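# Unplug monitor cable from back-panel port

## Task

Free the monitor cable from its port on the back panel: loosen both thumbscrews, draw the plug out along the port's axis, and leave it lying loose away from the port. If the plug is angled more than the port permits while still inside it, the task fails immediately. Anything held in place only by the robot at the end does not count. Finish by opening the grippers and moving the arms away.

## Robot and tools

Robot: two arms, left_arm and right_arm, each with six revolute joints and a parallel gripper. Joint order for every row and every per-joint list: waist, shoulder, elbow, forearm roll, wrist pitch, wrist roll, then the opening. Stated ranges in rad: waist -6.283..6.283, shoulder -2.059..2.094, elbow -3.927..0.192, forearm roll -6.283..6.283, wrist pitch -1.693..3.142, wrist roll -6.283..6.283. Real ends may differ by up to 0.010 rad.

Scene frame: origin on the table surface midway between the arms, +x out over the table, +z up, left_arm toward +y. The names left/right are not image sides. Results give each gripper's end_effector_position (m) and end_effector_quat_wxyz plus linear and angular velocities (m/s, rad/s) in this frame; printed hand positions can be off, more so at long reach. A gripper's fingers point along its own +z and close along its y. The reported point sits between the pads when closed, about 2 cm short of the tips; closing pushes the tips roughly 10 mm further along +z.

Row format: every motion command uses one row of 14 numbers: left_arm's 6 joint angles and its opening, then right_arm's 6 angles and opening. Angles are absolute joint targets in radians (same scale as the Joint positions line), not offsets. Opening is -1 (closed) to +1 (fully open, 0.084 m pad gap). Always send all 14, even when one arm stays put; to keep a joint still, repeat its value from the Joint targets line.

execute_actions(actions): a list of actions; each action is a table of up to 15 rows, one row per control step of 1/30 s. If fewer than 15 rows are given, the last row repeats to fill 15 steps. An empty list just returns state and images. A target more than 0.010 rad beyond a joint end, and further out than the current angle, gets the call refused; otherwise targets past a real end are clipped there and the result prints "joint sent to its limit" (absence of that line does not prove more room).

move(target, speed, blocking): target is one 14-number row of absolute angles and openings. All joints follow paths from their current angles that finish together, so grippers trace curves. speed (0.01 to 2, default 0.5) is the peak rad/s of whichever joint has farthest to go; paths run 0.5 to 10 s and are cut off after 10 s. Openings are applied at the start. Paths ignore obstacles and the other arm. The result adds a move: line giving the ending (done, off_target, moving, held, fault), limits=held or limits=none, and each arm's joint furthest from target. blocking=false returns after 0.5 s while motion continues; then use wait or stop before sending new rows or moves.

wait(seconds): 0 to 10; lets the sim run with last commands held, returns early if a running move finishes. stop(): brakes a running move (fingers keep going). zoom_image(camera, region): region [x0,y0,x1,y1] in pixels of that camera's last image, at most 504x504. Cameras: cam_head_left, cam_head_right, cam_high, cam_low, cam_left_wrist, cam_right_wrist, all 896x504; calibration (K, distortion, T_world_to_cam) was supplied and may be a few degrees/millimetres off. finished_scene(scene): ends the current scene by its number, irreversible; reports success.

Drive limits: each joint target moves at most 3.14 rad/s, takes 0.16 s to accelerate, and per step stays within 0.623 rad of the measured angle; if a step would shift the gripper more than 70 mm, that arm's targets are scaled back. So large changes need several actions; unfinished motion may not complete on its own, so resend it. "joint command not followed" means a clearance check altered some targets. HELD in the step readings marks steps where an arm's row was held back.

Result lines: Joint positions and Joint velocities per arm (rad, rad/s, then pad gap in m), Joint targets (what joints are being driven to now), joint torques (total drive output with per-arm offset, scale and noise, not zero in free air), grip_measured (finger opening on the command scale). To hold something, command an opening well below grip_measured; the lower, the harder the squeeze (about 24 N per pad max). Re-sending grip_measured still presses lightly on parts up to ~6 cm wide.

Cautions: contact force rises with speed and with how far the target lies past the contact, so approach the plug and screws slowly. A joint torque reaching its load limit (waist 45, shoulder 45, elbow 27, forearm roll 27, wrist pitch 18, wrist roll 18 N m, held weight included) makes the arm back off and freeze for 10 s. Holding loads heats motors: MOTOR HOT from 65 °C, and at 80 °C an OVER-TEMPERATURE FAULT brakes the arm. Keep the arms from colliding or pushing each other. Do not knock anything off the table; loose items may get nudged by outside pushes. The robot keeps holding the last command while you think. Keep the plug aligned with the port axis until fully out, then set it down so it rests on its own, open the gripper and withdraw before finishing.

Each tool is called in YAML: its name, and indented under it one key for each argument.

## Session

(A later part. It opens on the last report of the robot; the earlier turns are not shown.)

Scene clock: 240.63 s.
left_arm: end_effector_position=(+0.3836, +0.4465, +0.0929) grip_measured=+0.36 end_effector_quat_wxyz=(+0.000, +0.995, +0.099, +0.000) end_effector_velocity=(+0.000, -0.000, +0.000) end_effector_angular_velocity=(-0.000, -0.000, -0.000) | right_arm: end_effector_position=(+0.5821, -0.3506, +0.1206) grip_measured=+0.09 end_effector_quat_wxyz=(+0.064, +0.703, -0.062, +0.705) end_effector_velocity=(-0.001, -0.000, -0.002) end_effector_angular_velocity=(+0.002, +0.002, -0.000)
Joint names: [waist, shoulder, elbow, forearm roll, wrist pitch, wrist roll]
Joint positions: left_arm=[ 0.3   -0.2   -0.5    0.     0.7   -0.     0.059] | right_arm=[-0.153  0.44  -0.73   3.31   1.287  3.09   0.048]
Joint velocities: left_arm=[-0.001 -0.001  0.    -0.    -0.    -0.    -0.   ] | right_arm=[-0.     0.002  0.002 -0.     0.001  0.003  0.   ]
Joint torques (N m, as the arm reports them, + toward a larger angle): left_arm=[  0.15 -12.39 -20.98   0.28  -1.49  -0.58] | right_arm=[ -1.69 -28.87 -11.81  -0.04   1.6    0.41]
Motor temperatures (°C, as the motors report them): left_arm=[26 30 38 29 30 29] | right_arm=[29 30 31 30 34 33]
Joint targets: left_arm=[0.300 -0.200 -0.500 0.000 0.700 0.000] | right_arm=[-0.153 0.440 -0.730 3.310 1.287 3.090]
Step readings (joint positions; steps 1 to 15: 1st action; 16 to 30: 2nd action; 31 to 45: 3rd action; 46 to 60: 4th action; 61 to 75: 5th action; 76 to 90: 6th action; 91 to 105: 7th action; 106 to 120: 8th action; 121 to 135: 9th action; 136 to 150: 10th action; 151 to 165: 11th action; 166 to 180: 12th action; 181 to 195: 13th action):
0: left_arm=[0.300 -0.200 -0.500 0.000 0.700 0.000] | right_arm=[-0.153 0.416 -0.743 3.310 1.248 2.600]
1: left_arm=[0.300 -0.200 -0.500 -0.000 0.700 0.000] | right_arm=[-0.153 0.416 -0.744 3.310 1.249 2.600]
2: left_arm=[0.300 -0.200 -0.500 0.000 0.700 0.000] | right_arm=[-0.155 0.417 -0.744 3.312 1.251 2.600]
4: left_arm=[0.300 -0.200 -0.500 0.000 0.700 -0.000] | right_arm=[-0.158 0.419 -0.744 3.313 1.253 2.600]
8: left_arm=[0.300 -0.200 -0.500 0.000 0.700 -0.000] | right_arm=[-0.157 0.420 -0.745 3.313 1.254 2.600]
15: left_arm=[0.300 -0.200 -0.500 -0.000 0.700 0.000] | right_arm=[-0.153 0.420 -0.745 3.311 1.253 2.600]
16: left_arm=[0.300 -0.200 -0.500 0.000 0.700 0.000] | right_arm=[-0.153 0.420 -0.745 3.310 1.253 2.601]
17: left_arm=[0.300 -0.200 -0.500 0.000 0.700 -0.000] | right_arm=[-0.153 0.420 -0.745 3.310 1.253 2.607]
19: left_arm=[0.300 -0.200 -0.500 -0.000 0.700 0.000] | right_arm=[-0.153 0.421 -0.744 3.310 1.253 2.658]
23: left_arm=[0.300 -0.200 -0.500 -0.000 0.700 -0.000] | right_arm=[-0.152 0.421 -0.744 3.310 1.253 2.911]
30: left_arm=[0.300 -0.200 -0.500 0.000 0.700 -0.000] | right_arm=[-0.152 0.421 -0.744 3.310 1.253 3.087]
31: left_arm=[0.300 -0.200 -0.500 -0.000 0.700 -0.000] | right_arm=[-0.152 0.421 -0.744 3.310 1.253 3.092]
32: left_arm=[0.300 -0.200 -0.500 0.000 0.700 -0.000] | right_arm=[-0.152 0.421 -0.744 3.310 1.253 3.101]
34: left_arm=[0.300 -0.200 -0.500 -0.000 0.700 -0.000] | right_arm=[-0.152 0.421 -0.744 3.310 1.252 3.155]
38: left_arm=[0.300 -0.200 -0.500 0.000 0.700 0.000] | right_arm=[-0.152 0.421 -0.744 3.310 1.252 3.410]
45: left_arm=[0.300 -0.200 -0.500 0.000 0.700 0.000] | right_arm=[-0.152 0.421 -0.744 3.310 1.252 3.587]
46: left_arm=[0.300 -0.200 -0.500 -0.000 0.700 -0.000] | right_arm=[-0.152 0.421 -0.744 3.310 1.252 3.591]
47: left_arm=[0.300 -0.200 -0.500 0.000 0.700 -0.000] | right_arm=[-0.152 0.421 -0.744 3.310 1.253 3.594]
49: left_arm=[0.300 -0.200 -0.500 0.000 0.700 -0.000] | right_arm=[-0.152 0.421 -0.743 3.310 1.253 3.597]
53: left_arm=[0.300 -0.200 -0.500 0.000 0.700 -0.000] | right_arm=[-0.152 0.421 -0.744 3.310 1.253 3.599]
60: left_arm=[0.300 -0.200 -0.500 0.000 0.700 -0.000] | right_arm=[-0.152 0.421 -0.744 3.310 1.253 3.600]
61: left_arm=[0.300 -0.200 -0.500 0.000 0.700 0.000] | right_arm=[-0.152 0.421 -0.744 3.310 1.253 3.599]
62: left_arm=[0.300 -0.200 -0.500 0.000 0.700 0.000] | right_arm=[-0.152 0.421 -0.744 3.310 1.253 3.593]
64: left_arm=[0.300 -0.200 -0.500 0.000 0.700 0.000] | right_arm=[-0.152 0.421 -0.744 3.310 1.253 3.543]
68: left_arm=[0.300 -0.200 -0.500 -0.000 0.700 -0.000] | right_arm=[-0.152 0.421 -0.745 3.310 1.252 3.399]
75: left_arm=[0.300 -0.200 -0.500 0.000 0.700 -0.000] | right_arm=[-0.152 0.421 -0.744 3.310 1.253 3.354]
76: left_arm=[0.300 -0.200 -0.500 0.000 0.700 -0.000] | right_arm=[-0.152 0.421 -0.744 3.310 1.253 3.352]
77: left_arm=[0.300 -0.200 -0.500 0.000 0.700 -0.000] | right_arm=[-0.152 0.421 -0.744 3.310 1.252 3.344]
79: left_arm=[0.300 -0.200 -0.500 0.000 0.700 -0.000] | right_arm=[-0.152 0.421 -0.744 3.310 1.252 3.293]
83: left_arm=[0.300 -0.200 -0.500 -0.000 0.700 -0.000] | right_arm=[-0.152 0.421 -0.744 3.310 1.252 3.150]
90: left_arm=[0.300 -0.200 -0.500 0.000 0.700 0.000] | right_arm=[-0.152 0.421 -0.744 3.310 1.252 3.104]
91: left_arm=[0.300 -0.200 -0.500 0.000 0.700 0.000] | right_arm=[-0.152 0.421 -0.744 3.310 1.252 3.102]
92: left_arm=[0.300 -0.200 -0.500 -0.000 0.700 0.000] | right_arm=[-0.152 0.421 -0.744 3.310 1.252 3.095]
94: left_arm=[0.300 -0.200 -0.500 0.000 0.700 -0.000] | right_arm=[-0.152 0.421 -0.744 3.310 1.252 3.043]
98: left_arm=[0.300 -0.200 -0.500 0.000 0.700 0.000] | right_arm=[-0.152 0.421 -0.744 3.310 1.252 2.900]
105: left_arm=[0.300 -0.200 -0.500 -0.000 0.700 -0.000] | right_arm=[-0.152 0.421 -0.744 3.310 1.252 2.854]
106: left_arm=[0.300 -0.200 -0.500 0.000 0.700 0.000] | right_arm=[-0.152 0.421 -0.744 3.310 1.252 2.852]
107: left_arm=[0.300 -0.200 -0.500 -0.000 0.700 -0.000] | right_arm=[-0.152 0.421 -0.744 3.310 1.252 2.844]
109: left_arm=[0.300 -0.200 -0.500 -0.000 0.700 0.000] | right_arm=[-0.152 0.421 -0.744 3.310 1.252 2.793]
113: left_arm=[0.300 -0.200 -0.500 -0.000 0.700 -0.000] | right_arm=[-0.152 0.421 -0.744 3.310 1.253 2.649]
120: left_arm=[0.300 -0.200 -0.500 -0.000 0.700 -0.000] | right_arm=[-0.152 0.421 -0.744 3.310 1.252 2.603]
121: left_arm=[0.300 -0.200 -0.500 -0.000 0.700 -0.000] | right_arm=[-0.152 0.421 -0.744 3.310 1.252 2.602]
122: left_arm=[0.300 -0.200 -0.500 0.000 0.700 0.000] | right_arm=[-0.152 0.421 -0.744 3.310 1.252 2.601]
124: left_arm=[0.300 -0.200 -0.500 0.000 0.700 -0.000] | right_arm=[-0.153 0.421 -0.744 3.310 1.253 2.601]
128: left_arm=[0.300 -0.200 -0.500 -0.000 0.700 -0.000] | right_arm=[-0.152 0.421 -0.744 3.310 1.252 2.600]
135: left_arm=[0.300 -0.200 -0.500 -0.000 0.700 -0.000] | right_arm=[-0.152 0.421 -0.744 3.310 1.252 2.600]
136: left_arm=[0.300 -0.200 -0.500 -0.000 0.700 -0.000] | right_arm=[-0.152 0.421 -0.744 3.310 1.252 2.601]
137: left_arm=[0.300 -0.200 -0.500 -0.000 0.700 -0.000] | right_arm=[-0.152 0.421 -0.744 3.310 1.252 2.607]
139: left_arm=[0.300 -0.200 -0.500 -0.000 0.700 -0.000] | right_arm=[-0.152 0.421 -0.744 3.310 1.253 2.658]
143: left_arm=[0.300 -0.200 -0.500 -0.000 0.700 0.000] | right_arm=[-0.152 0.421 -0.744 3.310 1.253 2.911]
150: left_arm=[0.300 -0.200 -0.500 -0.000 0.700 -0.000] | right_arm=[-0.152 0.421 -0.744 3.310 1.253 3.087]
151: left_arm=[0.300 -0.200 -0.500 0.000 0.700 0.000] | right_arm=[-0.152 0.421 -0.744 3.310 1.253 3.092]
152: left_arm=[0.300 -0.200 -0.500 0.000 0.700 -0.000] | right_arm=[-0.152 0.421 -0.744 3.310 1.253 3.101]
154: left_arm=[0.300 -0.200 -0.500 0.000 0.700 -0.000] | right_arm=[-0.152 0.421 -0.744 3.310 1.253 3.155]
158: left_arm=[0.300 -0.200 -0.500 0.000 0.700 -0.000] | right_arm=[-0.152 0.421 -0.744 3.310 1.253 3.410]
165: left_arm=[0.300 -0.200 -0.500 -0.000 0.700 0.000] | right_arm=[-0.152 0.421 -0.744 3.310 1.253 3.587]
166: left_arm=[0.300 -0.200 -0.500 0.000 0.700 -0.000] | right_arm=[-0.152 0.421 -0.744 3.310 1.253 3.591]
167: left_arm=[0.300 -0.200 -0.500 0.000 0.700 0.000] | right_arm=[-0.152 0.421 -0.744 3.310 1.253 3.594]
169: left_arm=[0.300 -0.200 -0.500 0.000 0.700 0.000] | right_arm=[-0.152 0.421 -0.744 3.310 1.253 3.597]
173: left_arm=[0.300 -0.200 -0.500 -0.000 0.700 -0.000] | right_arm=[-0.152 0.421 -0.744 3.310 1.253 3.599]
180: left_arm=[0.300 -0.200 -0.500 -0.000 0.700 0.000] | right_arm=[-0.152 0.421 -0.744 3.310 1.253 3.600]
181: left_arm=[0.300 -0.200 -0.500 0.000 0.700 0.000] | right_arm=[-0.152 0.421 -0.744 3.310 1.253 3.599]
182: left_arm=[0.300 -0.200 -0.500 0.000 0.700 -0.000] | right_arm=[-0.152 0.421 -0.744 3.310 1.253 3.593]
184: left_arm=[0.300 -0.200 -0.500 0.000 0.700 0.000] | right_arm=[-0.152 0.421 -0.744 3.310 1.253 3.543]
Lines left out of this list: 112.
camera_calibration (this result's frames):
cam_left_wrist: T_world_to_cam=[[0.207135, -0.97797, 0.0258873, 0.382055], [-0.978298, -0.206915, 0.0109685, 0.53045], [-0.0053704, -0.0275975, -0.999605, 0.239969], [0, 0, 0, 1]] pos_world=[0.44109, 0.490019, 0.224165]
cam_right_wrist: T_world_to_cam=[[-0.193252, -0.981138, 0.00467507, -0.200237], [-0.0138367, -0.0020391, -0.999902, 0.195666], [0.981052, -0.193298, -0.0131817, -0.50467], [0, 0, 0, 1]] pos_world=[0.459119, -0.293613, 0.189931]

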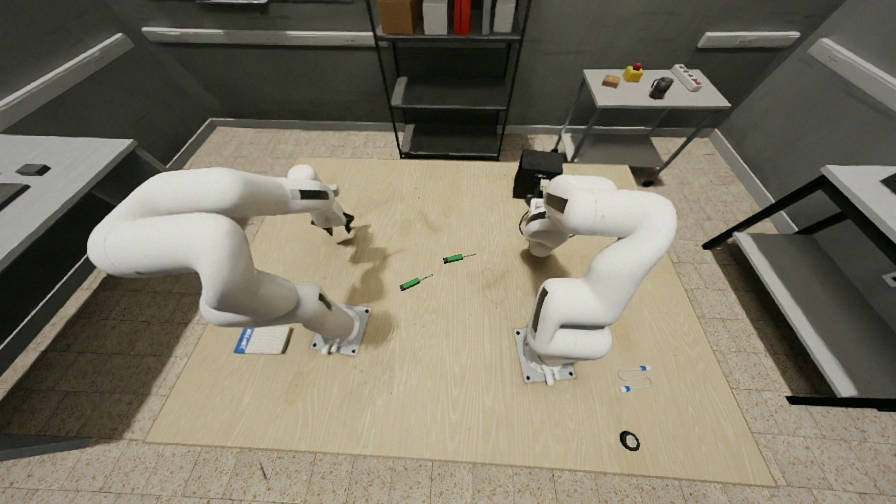

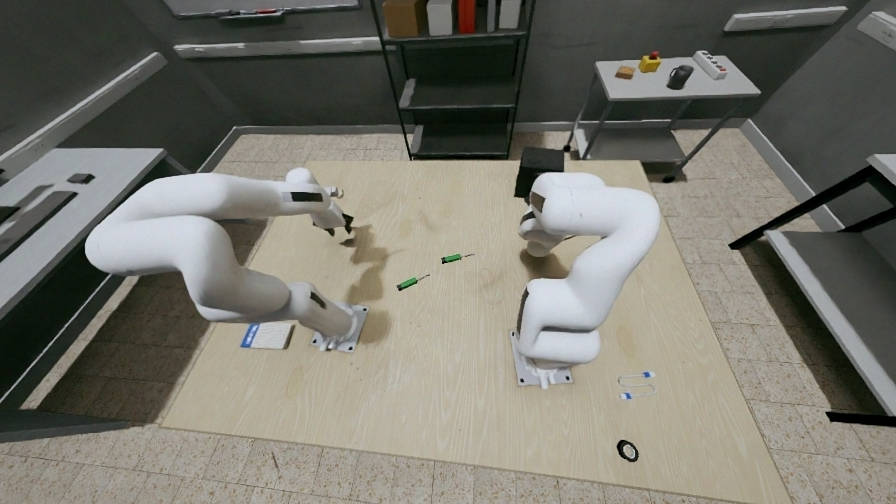

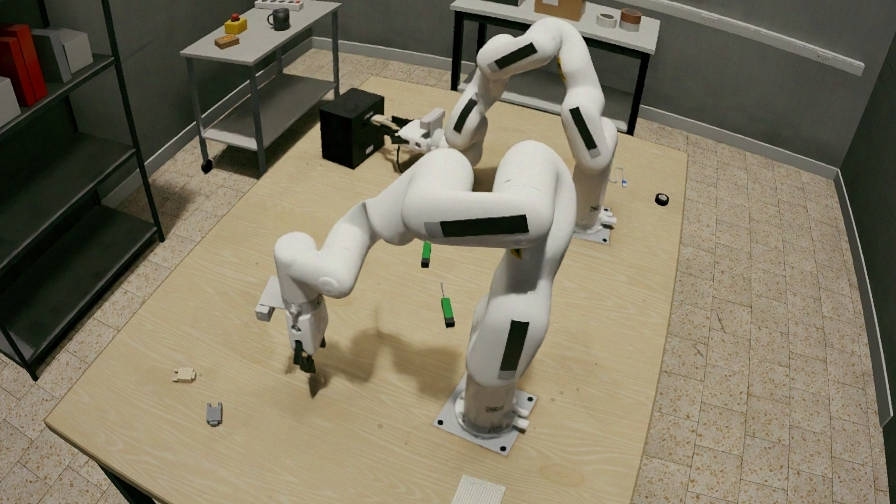

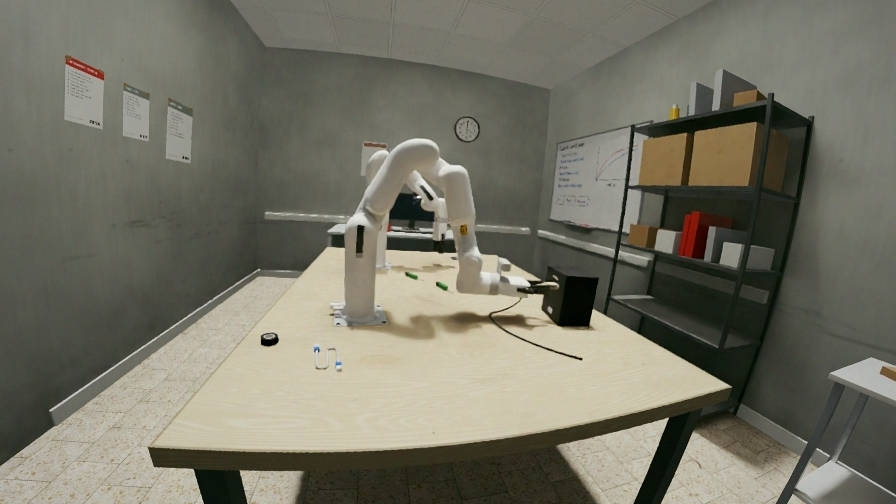

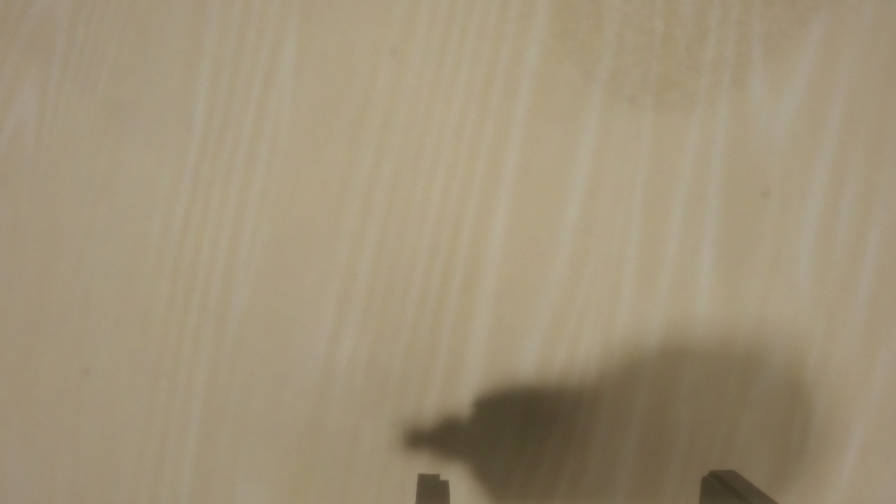

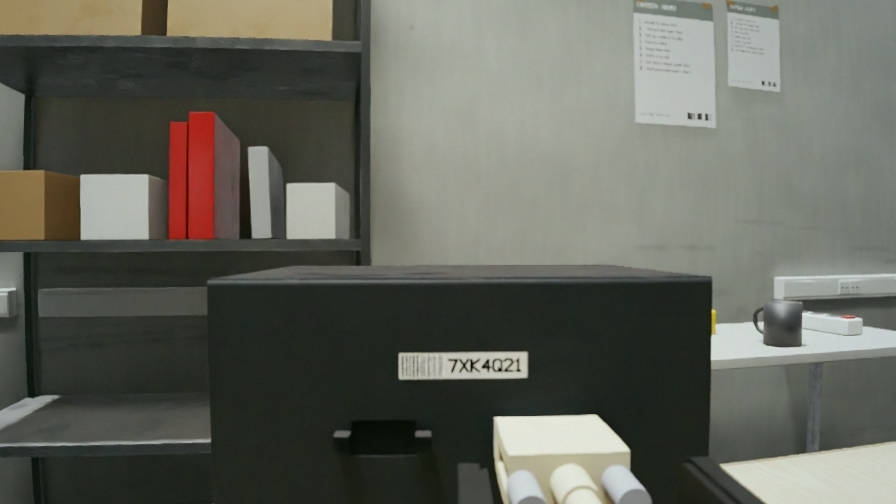

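execute_actions:
  actions:
    - [[0.3,-0.2,-0.5,0,0.7,0,0.37,-0.1505,0.421,-0.744,3.31,1.2525,3.1,0]]
    - [[0.3,-0.2,-0.5,0,0.7,0,0.37,-0.1505,0.421,-0.744,3.31,1.2525,3.6,0]]
    - [[0.3,-0.2,-0.5,0,0.7,0,0.37,-0.1505,0.421,-0.744,3.31,1.2525,3.6,-0.8]]
    - [[0.3,-0.2,-0.5,0,0.7,0,0.37,-0.1505,0.421,-0.744,3.31,1.2525,3.27,-0.8]]
    - [[0.3,-0.2,-0.5,0,0.7,0,0.37,-0.1505,0.421,-0.744,3.31,1.2525,2.93,-0.8]]
    - [[0.3,-0.2,-0.5,0,0.7,0,0.37,-0.1505,0.421,-0.744,3.31,1.2525,2.6,-0.8]]
    - [[0.3,-0.2,-0.5,0,0.7,0,0.37,-0.1505,0.421,-0.744,3.31,1.2525,2.6,0]]
    - [[0.3,-0.2,-0.5,0,0.7,0,0.37,-0.1505,0.421,-0.744,3.31,1.2525,3.1,0]]
    - [[0.3,-0.2,-0.5,0,0.7,0,0.37,-0.1505,0.421,-0.744,3.31,1.2525,3.6,0]]
    - [[0.3,-0.2,-0.5,0,0.7,0,0.37,-0.1505,0.421,-0.744,3.31,1.2525,3.6,-0.8]]
    - [[0.3,-0.2,-0.5,0,0.7,0,0.37,-0.1505,0.421,-0.744,3.31,1.2525,3.27,-0.8]]
    - [[0.3,-0.2,-0.5,0,0.7,0,0.37,-0.1505,0.421,-0.744,3.31,1.2525,2.93,-0.8]]
    - [[0.3,-0.2,-0.5,0,0.7,0,0.37,-0.1505,0.421,-0.744,3.31,1.2525,2.6,-0.8]]
    - [[0.3,-0.2,-0.5,0,0.7,0,0.37,-0.1505,0.421,-0.744,3.31,1.2525,2.6,0]]
    - [[0.3,-0.2,-0.5,0,0.7,0,0.37,-0.1505,0.421,-0.744,3.31,1.2525,3.1,0]]
    - [[0.3,-0.2,-0.5,0,0.7,0,0.37,-0.1505,0.421,-0.744,3.31,1.2525,3.6,0]]
    - [[0.3,-0.2,-0.5,0,0.7,0,0.37,-0.1505,0.421,-0.744,3.31,1.2525,3.6,-0.8]]
    - [[0.3,-0.2,-0.5,0,0.7,0,0.37,-0.1505,0.421,-0.744,3.31,1.2525,3.27,-0.8]]
    - [[0.3,-0.2,-0.5,0,0.7,0,0.37,-0.1505,0.421,-0.744,3.31,1.2525,2.93,-0.8]]
    - [[0.3,-0.2,-0.5,0,0.7,0,0.37,-0.1505,0.421,-0.744,3.31,1.2525,2.6,-0.8]]
    - [[0.3,-0.2,-0.5,0,0.7,0,0.37,-0.1505,0.421,-0.744,3.31,1.2525,2.6,0]]
    - [[0.3,-0.2,-0.5,0,0.7,0,0.37,-0.1505,0.421,-0.744,3.31,1.2525,3.1,0]]
    - [[0.3,-0.2,-0.5,0,0.7,0,0.37,-0.1505,0.421,-0.744,3.31,1.2525,3.6,0]]
    - [[0.3,-0.2,-0.5,0,0.7,0,0.37,-0.1505,0.421,-0.744,3.31,1.2525,3.6,-0.8]]
    - [[0.3,-0.2,-0.5,0,0.7,0,0.37,-0.1505,0.421,-0.744,3.31,1.2525,3.27,-0.8]]
    - [[0.3,-0.2,-0.5,0,0.7,0,0.37,-0.1505,0.421,-0.744,3.31,1.2525,2.93,-0.8]]
    - [[0.3,-0.2,-0.5,0,0.7,0,0.37,-0.1505,0.421,-0.744,3.31,1.2525,2.6,-0.8]]
    - [[0.3,-0.2,-0.5,0,0.7,0,0.37,-0.1505,0.421,-0.744,3.31,1.2525,2.6,0]]
    - [[0.3,-0.2,-0.5,0,0.7,0,0.37,-0.1505,0.421,-0.744,3.31,1.2525,3.1,0]]
    - [[0.3,-0.2,-0.5,0,0.7,0,0.37,-0.1505,0.421,-0.744,3.31,1.2525,3.6,0]]
    - [[0.3,-0.2,-0.5,0,0.7,0,0.37,-0.1505,0.421,-0.744,3.31,1.2525,3.6,-0.8]]
    - [[0.3,-0.2,-0.5,0,0.7,0,0.37,-0.1505,0.421,-0.744,3.31,1.2525,3.27,-0.8]]
    - [[0.3,-0.2,-0.5,0,0.7,0,0.37,-0.1505,0.421,-0.744,3.31,1.2525,2.93,-0.8]]
    - [[0.3,-0.2,-0.5,0,0.7,0,0.37,-0.1505,0.421,-0.744,3.31,1.2525,2.6,-0.8]]
    - [[0.3,-0.2,-0.5,0,0.7,0,0.37,-0.1505,0.421,-0.744,3.31,1.2525,2.6,0]]
    - [[0.3,-0.2,-0.5,0,0.7,0,0.37,-0.152,0.421,-0.744,3.31,1.2525,3.09,0.1]]
    - [[0.3,-0.2,-0.5,0,0.7,0,0.37,-0.153,0.47,-0.735,3.31,1.312,3.09,0.1]]
    - [[0.3,-0.2,-0.5,0,0.7,0,0.37,-0.153,0.47,-0.735,3.31,1.312,3.09,0.1]]

zoom_image:
  camera: "cam_right_wrist"
  region: [450,350,710,504]

Scene clock: 314.33 s.
left_arm: end_effector_position=(+0.3836, +0.4465, +0.0929) grip_measured=+0.36 end_effector_quat_wxyz=(+0.000, +0.995, +0.099, +0.000) end_effector_velocity=(-0.000, +0.000, -0.000) end_effector_angular_velocity=(-0.000, +0.001, +0.000) | right_arm: end_effector_position=(+0.5811, -0.3512, +0.1110) grip_measured=+0.09 end_effector_quat_wxyz=(+0.066, +0.704, -0.060, +0.705) end_effector_velocity=(-0.000, -0.000, -0.000) end_effector_angular_velocity=(-0.002, -0.000, -0.000)
Joint names: [waist, shoulder, elbow, forearm roll, wrist pitch, wrist roll]
Joint positions: left_arm=[ 0.3   -0.2   -0.5   -0.     0.7   -0.     0.059] | right_arm=[-0.153  0.47  -0.735  3.31   1.312  3.09   0.048]
Joint velocities: left_arm=[ 0.001  0.001 -0.     0.     0.001  0.001  0.   ] | right_arm=[ 0.     0.001  0.     0.     0.002 -0.002  0.   ]
Joint torques (N m, as the arm reports them, + toward a larger angle): left_arm=[  0.52 -12.16 -21.3    0.25  -1.1   -0.88] | right_arm=[ -2.13 -29.28 -11.22  -0.43   1.49   0.5 ]
Motor temperatures (°C, as the motors report them): left_arm=[26 30 38 29 30 29] | right_arm=[29 30 31 30 33 33]
Joint targets: left_arm=[0.300 -0.200 -0.500 0.000 0.700 0.000] | right_arm=[-0.153 0.470 -0.735 3.310 1.312 3.090]
Step readings (joint positions; steps 1 to 15: 1st action; 16 to 30: 2nd action; 31 to 45: 3rd action; 46 to 60: 4th action; 61 to 75: 5th action; 76 to 90: 6th action; 91 to 105: 7th action; 106 to 120: 8th action; 121 to 135: 9th action; 136 to 150: 10th action; 151 to 165: 11th action; 166 to 180: 12th action; 181 to 195: 13th action):
0: left_arm=[0.300 -0.200 -0.500 -0.000 0.700 -0.000] | right_arm=[-0.153 0.440 -0.730 3.310 1.287 3.090]
1: left_arm=[0.300 -0.200 -0.500 -0.000 0.700 -0.000] | right_arm=[-0.153 0.440 -0.730 3.310 1.286 3.090]
2: left_arm=[0.300 -0.200 -0.500 0.000 0.700 0.000] | right_arm=[-0.153 0.437 -0.732 3.310 1.280 3.092]
4: left_arm=[0.300 -0.200 -0.500 0.000 0.700 0.000] | right_arm=[-0.151 0.429 -0.738 3.310 1.264 3.096]
8: left_arm=[0.300 -0.200 -0.500 0.000 0.700 -0.000] | right_arm=[-0.150 0.422 -0.743 3.310 1.255 3.099]
15: left_arm=[0.300 -0.200 -0.500 0.000 0.700 -0.000] | right_arm=[-0.150 0.421 -0.743 3.310 1.252 3.100]
16: left_arm=[0.300 -0.200 -0.500 -0.000 0.700 0.000] | right_arm=[-0.150 0.421 -0.743 3.310 1.252 3.101]
17: left_arm=[0.300 -0.200 -0.500 0.000 0.700 0.000] | right_arm=[-0.150 0.421 -0.744 3.310 1.252 3.107]
19: left_arm=[0.300 -0.200 -0.500 -0.000 0.700 0.000] | right_arm=[-0.150 0.421 -0.744 3.310 1.252 3.158]
23: left_arm=[0.300 -0.200 -0.500 -0.000 0.700 -0.000] | right_arm=[-0.150 0.421 -0.744 3.310 1.253 3.411]
30: left_arm=[0.300 -0.200 -0.500 0.000 0.700 0.000] | right_arm=[-0.151 0.421 -0.744 3.310 1.253 3.587]
31: left_arm=[0.300 -0.200 -0.500 0.000 0.700 0.000] | right_arm=[-0.151 0.421 -0.744 3.310 1.253 3.591]
32: left_arm=[0.300 -0.200 -0.500 0.000 0.700 -0.000] | right_arm=[-0.151 0.421 -0.744 3.310 1.252 3.594]
34: left_arm=[0.300 -0.200 -0.500 0.000 0.700 0.000] | right_arm=[-0.151 0.421 -0.744 3.310 1.253 3.597]
38: left_arm=[0.300 -0.200 -0.500 0.000 0.700 0.000] | right_arm=[-0.151 0.421 -0.744 3.310 1.253 3.599]
45: left_arm=[0.300 -0.200 -0.500 0.000 0.700 -0.000] | right_arm=[-0.151 0.421 -0.744 3.310 1.253 3.600]
46: left_arm=[0.300 -0.200 -0.500 -0.000 0.700 -0.000] | right_arm=[-0.151 0.421 -0.744 3.310 1.253 3.599]
47: left_arm=[0.300 -0.200 -0.500 -0.000 0.700 -0.000] | right_arm=[-0.151 0.421 -0.744 3.310 1.253 3.593]
49: left_arm=[0.300 -0.200 -0.500 -0.000 0.700 0.000] | right_arm=[-0.151 0.421 -0.744 3.310 1.252 3.542]
53: left_arm=[0.300 -0.200 -0.500 0.000 0.700 -0.000] | right_arm=[-0.151 0.421 -0.744 3.310 1.252 3.353]
60: left_arm=[0.300 -0.200 -0.500 -0.000 0.700 -0.000] | right_arm=[-0.151 0.422 -0.744 3.310 1.252 3.276]
61: left_arm=[0.300 -0.200 -0.500 -0.000 0.700 -0.000] | right_arm=[-0.151 0.422 -0.744 3.310 1.252 3.274]
62: left_arm=[0.300 -0.200 -0.500 -0.000 0.700 0.000] | right_arm=[-0.151 0.422 -0.744 3.310 1.252 3.266]
64: left_arm=[0.300 -0.200 -0.500 0.000 0.700 -0.000] | right_arm=[-0.151 0.422 -0.744 3.310 1.252 3.214]
68: left_arm=[0.300 -0.200 -0.500 0.000 0.700 0.000] | right_arm=[-0.151 0.421 -0.743 3.311 1.252 3.019]
75: left_arm=[0.300 -0.200 -0.500 -0.000 0.700 -0.000] | right_arm=[-0.151 0.421 -0.743 3.310 1.252 2.936]
76: left_arm=[0.300 -0.200 -0.500 0.000 0.700 0.000] | right_arm=[-0.151 0.421 -0.743 3.310 1.252 2.934]
77: left_arm=[0.300 -0.200 -0.500 0.000 0.700 -0.000] | right_arm=[-0.151 0.421 -0.743 3.310 1.252 2.926]
79: left_arm=[0.300 -0.200 -0.500 -0.000 0.700 -0.000] | right_arm=[-0.151 0.421 -0.743 3.310 1.252 2.873]
83: left_arm=[0.300 -0.200 -0.500 0.000 0.700 0.000] | right_arm=[-0.150 0.420 -0.744 3.310 1.254 2.683]
90: left_arm=[0.300 -0.200 -0.500 0.000 0.700 -0.000] | right_arm=[-0.150 0.420 -0.745 3.310 1.254 2.606]
91: left_arm=[0.300 -0.200 -0.500 -0.000 0.700 -0.000] | right_arm=[-0.150 0.420 -0.745 3.310 1.254 2.604]
92: left_arm=[0.300 -0.200 -0.500 0.000 0.700 -0.000] | right_arm=[-0.150 0.420 -0.746 3.309 1.253 2.603]
94: left_arm=[0.300 -0.200 -0.500 -0.000 0.700 0.000] | right_arm=[-0.148 0.421 -0.746 3.309 1.253 2.601]
98: left_arm=[0.300 -0.200 -0.500 -0.000 0.700 -0.000] | right_arm=[-0.149 0.421 -0.745 3.309 1.253 2.600]
105: left_arm=[0.300 -0.200 -0.500 0.000 0.700 -0.000] | right_arm=[-0.150 0.421 -0.744 3.310 1.253 2.600]
106: left_arm=[0.300 -0.200 -0.500 -0.000 0.700 0.000] | right_arm=[-0.150 0.421 -0.744 3.310 1.253 2.601]
107: left_arm=[0.300 -0.200 -0.500 0.000 0.700 -0.000] | right_arm=[-0.150 0.421 -0.744 3.310 1.253 2.607]
109: left_arm=[0.300 -0.200 -0.500 -0.000 0.700 -0.000] | right_arm=[-0.150 0.421 -0.744 3.310 1.253 2.658]
113: left_arm=[0.300 -0.200 -0.500 0.000 0.700 0.000] | right_arm=[-0.151 0.421 -0.744 3.310 1.253 2.911]
120: left_arm=[0.300 -0.200 -0.500 0.000 0.700 0.000] | right_arm=[-0.151 0.421 -0.744 3.310 1.253 3.087]
121: left_arm=[0.300 -0.200 -0.500 -0.000 0.700 0.000] | right_arm=[-0.151 0.421 -0.744 3.310 1.253 3.092]
122: left_arm=[0.300 -0.200 -0.500 0.000 0.700 -0.000] | right_arm=[-0.151 0.421 -0.744 3.310 1.253 3.101]
124: left_arm=[0.300 -0.200 -0.500 0.000 0.700 -0.000] | right_arm=[-0.151 0.421 -0.744 3.310 1.252 3.155]
128: left_arm=[0.300 -0.200 -0.500 -0.000 0.700 -0.000] | right_arm=[-0.151 0.421 -0.744 3.310 1.252 3.410]
135: left_arm=[0.300 -0.200 -0.500 -0.000 0.700 -0.000] | right_arm=[-0.151 0.421 -0.744 3.310 1.252 3.587]
136: left_arm=[0.300 -0.200 -0.500 0.000 0.700 0.000] | right_arm=[-0.150 0.421 -0.744 3.310 1.252 3.591]
137: left_arm=[0.300 -0.200 -0.500 -0.000 0.700 0.000] | right_arm=[-0.151 0.421 -0.744 3.310 1.252 3.594]
139: left_arm=[0.300 -0.200 -0.500 -0.000 0.700 -0.000] | right_arm=[-0.151 0.421 -0.743 3.310 1.252 3.597]
143: left_arm=[0.300 -0.200 -0.500 -0.000 0.700 0.000] | right_arm=[-0.151 0.421 -0.743 3.310 1.252 3.599]
150: left_arm=[0.300 -0.200 -0.500 0.000 0.700 -0.000] | right_arm=[-0.151 0.421 -0.744 3.310 1.252 3.600]
151: left_arm=[0.300 -0.200 -0.500 -0.000 0.700 0.000] | right_arm=[-0.151 0.421 -0.744 3.310 1.252 3.599]
152: left_arm=[0.300 -0.200 -0.500 0.000 0.700 0.000] | right_arm=[-0.151 0.421 -0.744 3.310 1.252 3.593]
154: left_arm=[0.300 -0.200 -0.500 -0.000 0.700 0.000] | right_arm=[-0.151 0.421 -0.744 3.310 1.252 3.542]
158: left_arm=[0.300 -0.200 -0.500 0.000 0.700 0.000] | right_arm=[-0.151 0.421 -0.744 3.310 1.252 3.353]
165: left_arm=[0.300 -0.200 -0.500 0.000 0.700 -0.000] | right_arm=[-0.151 0.422 -0.744 3.310 1.252 3.276]
166: left_arm=[0.300 -0.200 -0.500 0.000 0.700 -0.000] | right_arm=[-0.151 0.422 -0.744 3.310 1.252 3.274]
167: left_arm=[0.300 -0.200 -0.500 0.000 0.700 -0.000] | right_arm=[-0.151 0.422 -0.744 3.310 1.252 3.266]
169: left_arm=[0.300 -0.200 -0.500 -0.000 0.700 0.000] | right_arm=[-0.151 0.422 -0.744 3.310 1.252 3.214]
173: left_arm=[0.300 -0.200 -0.500 -0.000 0.700 -0.000] | right_arm=[-0.151 0.421 -0.743 3.310 1.252 3.019]
180: left_arm=[0.300 -0.200 -0.500 -0.000 0.700 -0.000] | right_arm=[-0.151 0.421 -0.743 3.310 1.252 2.936]
181: left_arm=[0.300 -0.200 -0.500 -0.000 0.700 0.000] | right_arm=[-0.151 0.421 -0.743 3.310 1.252 2.934]
182: left_arm=[0.300 -0.200 -0.500 0.000 0.700 0.000] | right_arm=[-0.151 0.421 -0.743 3.310 1.252 2.926]
184: left_arm=[0.300 -0.200 -0.500 0.000 0.700 0.000] | right_arm=[-0.151 0.421 -0.743 3.310 1.252 2.873]
Lines left out of this list: 127.
camera_calibration (this result's frames):
cam_left_wrist: T_world_to_cam=[[0.207136, -0.97797, 0.0258874, 0.382055], [-0.978298, -0.206915, 0.010968, 0.530451], [-0.00536986, -0.0275975, -0.999605, 0.239969], [0, 0, 0, 1]] pos_world=[0.44109, 0.490019, 0.224165]
cam_right_wrist: T_world_to_cam=[[-0.194323, -0.980899, 0.00874352, -0.20067], [-0.0148847, -0.00596387, -0.999871, 0.18521], [0.980825, -0.194428, -0.0134415, -0.504148], [0, 0, 0, 1]] pos_world=[0.458243, -0.293753, 0.180164]

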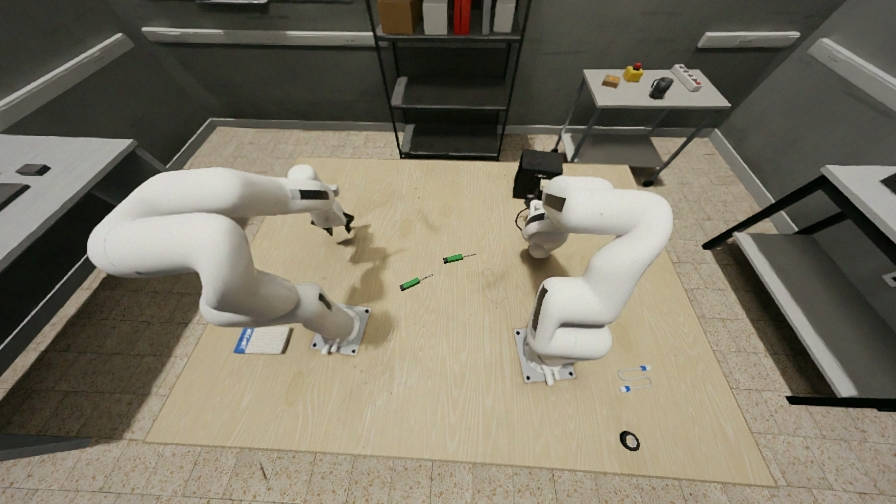

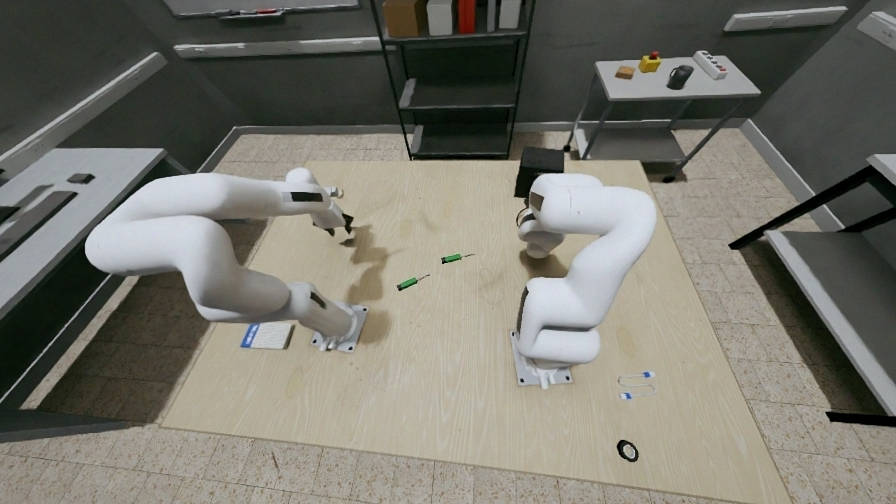

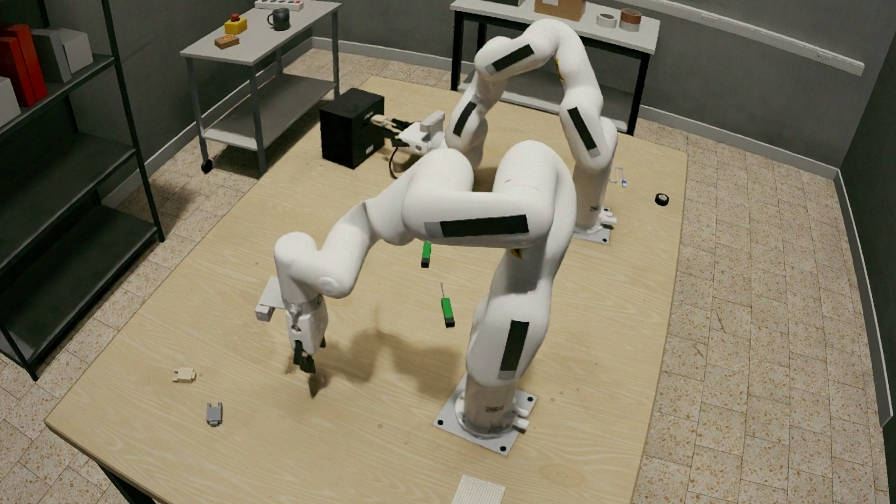

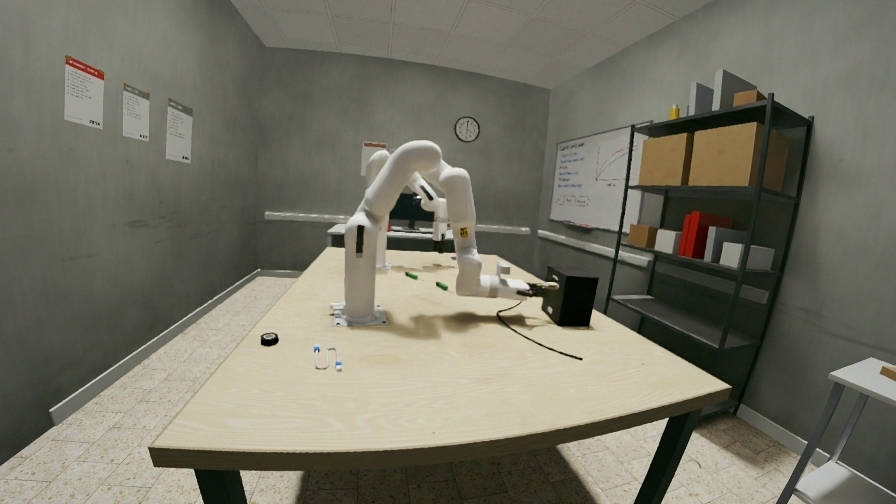

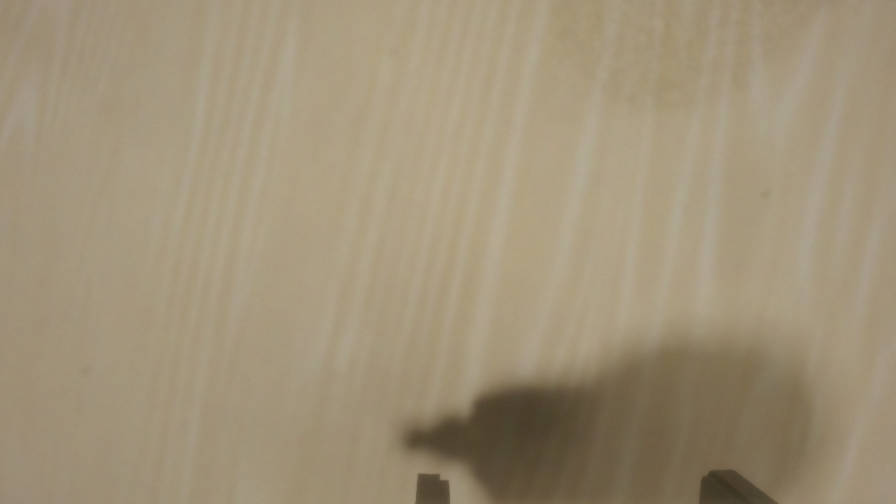

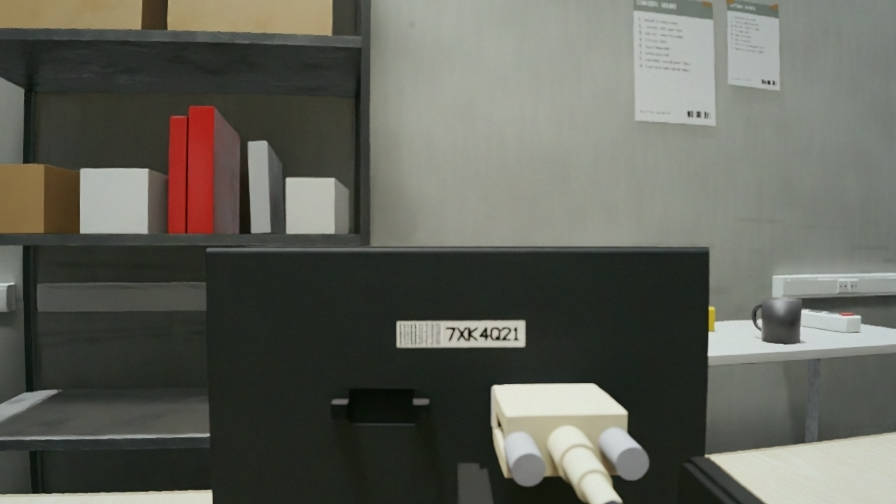

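Region (450, 350, 710, 504) of cam_right_wrist's 896x504 image, scaled by 1.938, with more detail than that image has; it fills the top 299 rows of this view, and the rest is white.

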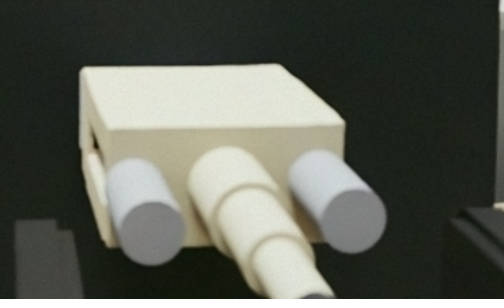

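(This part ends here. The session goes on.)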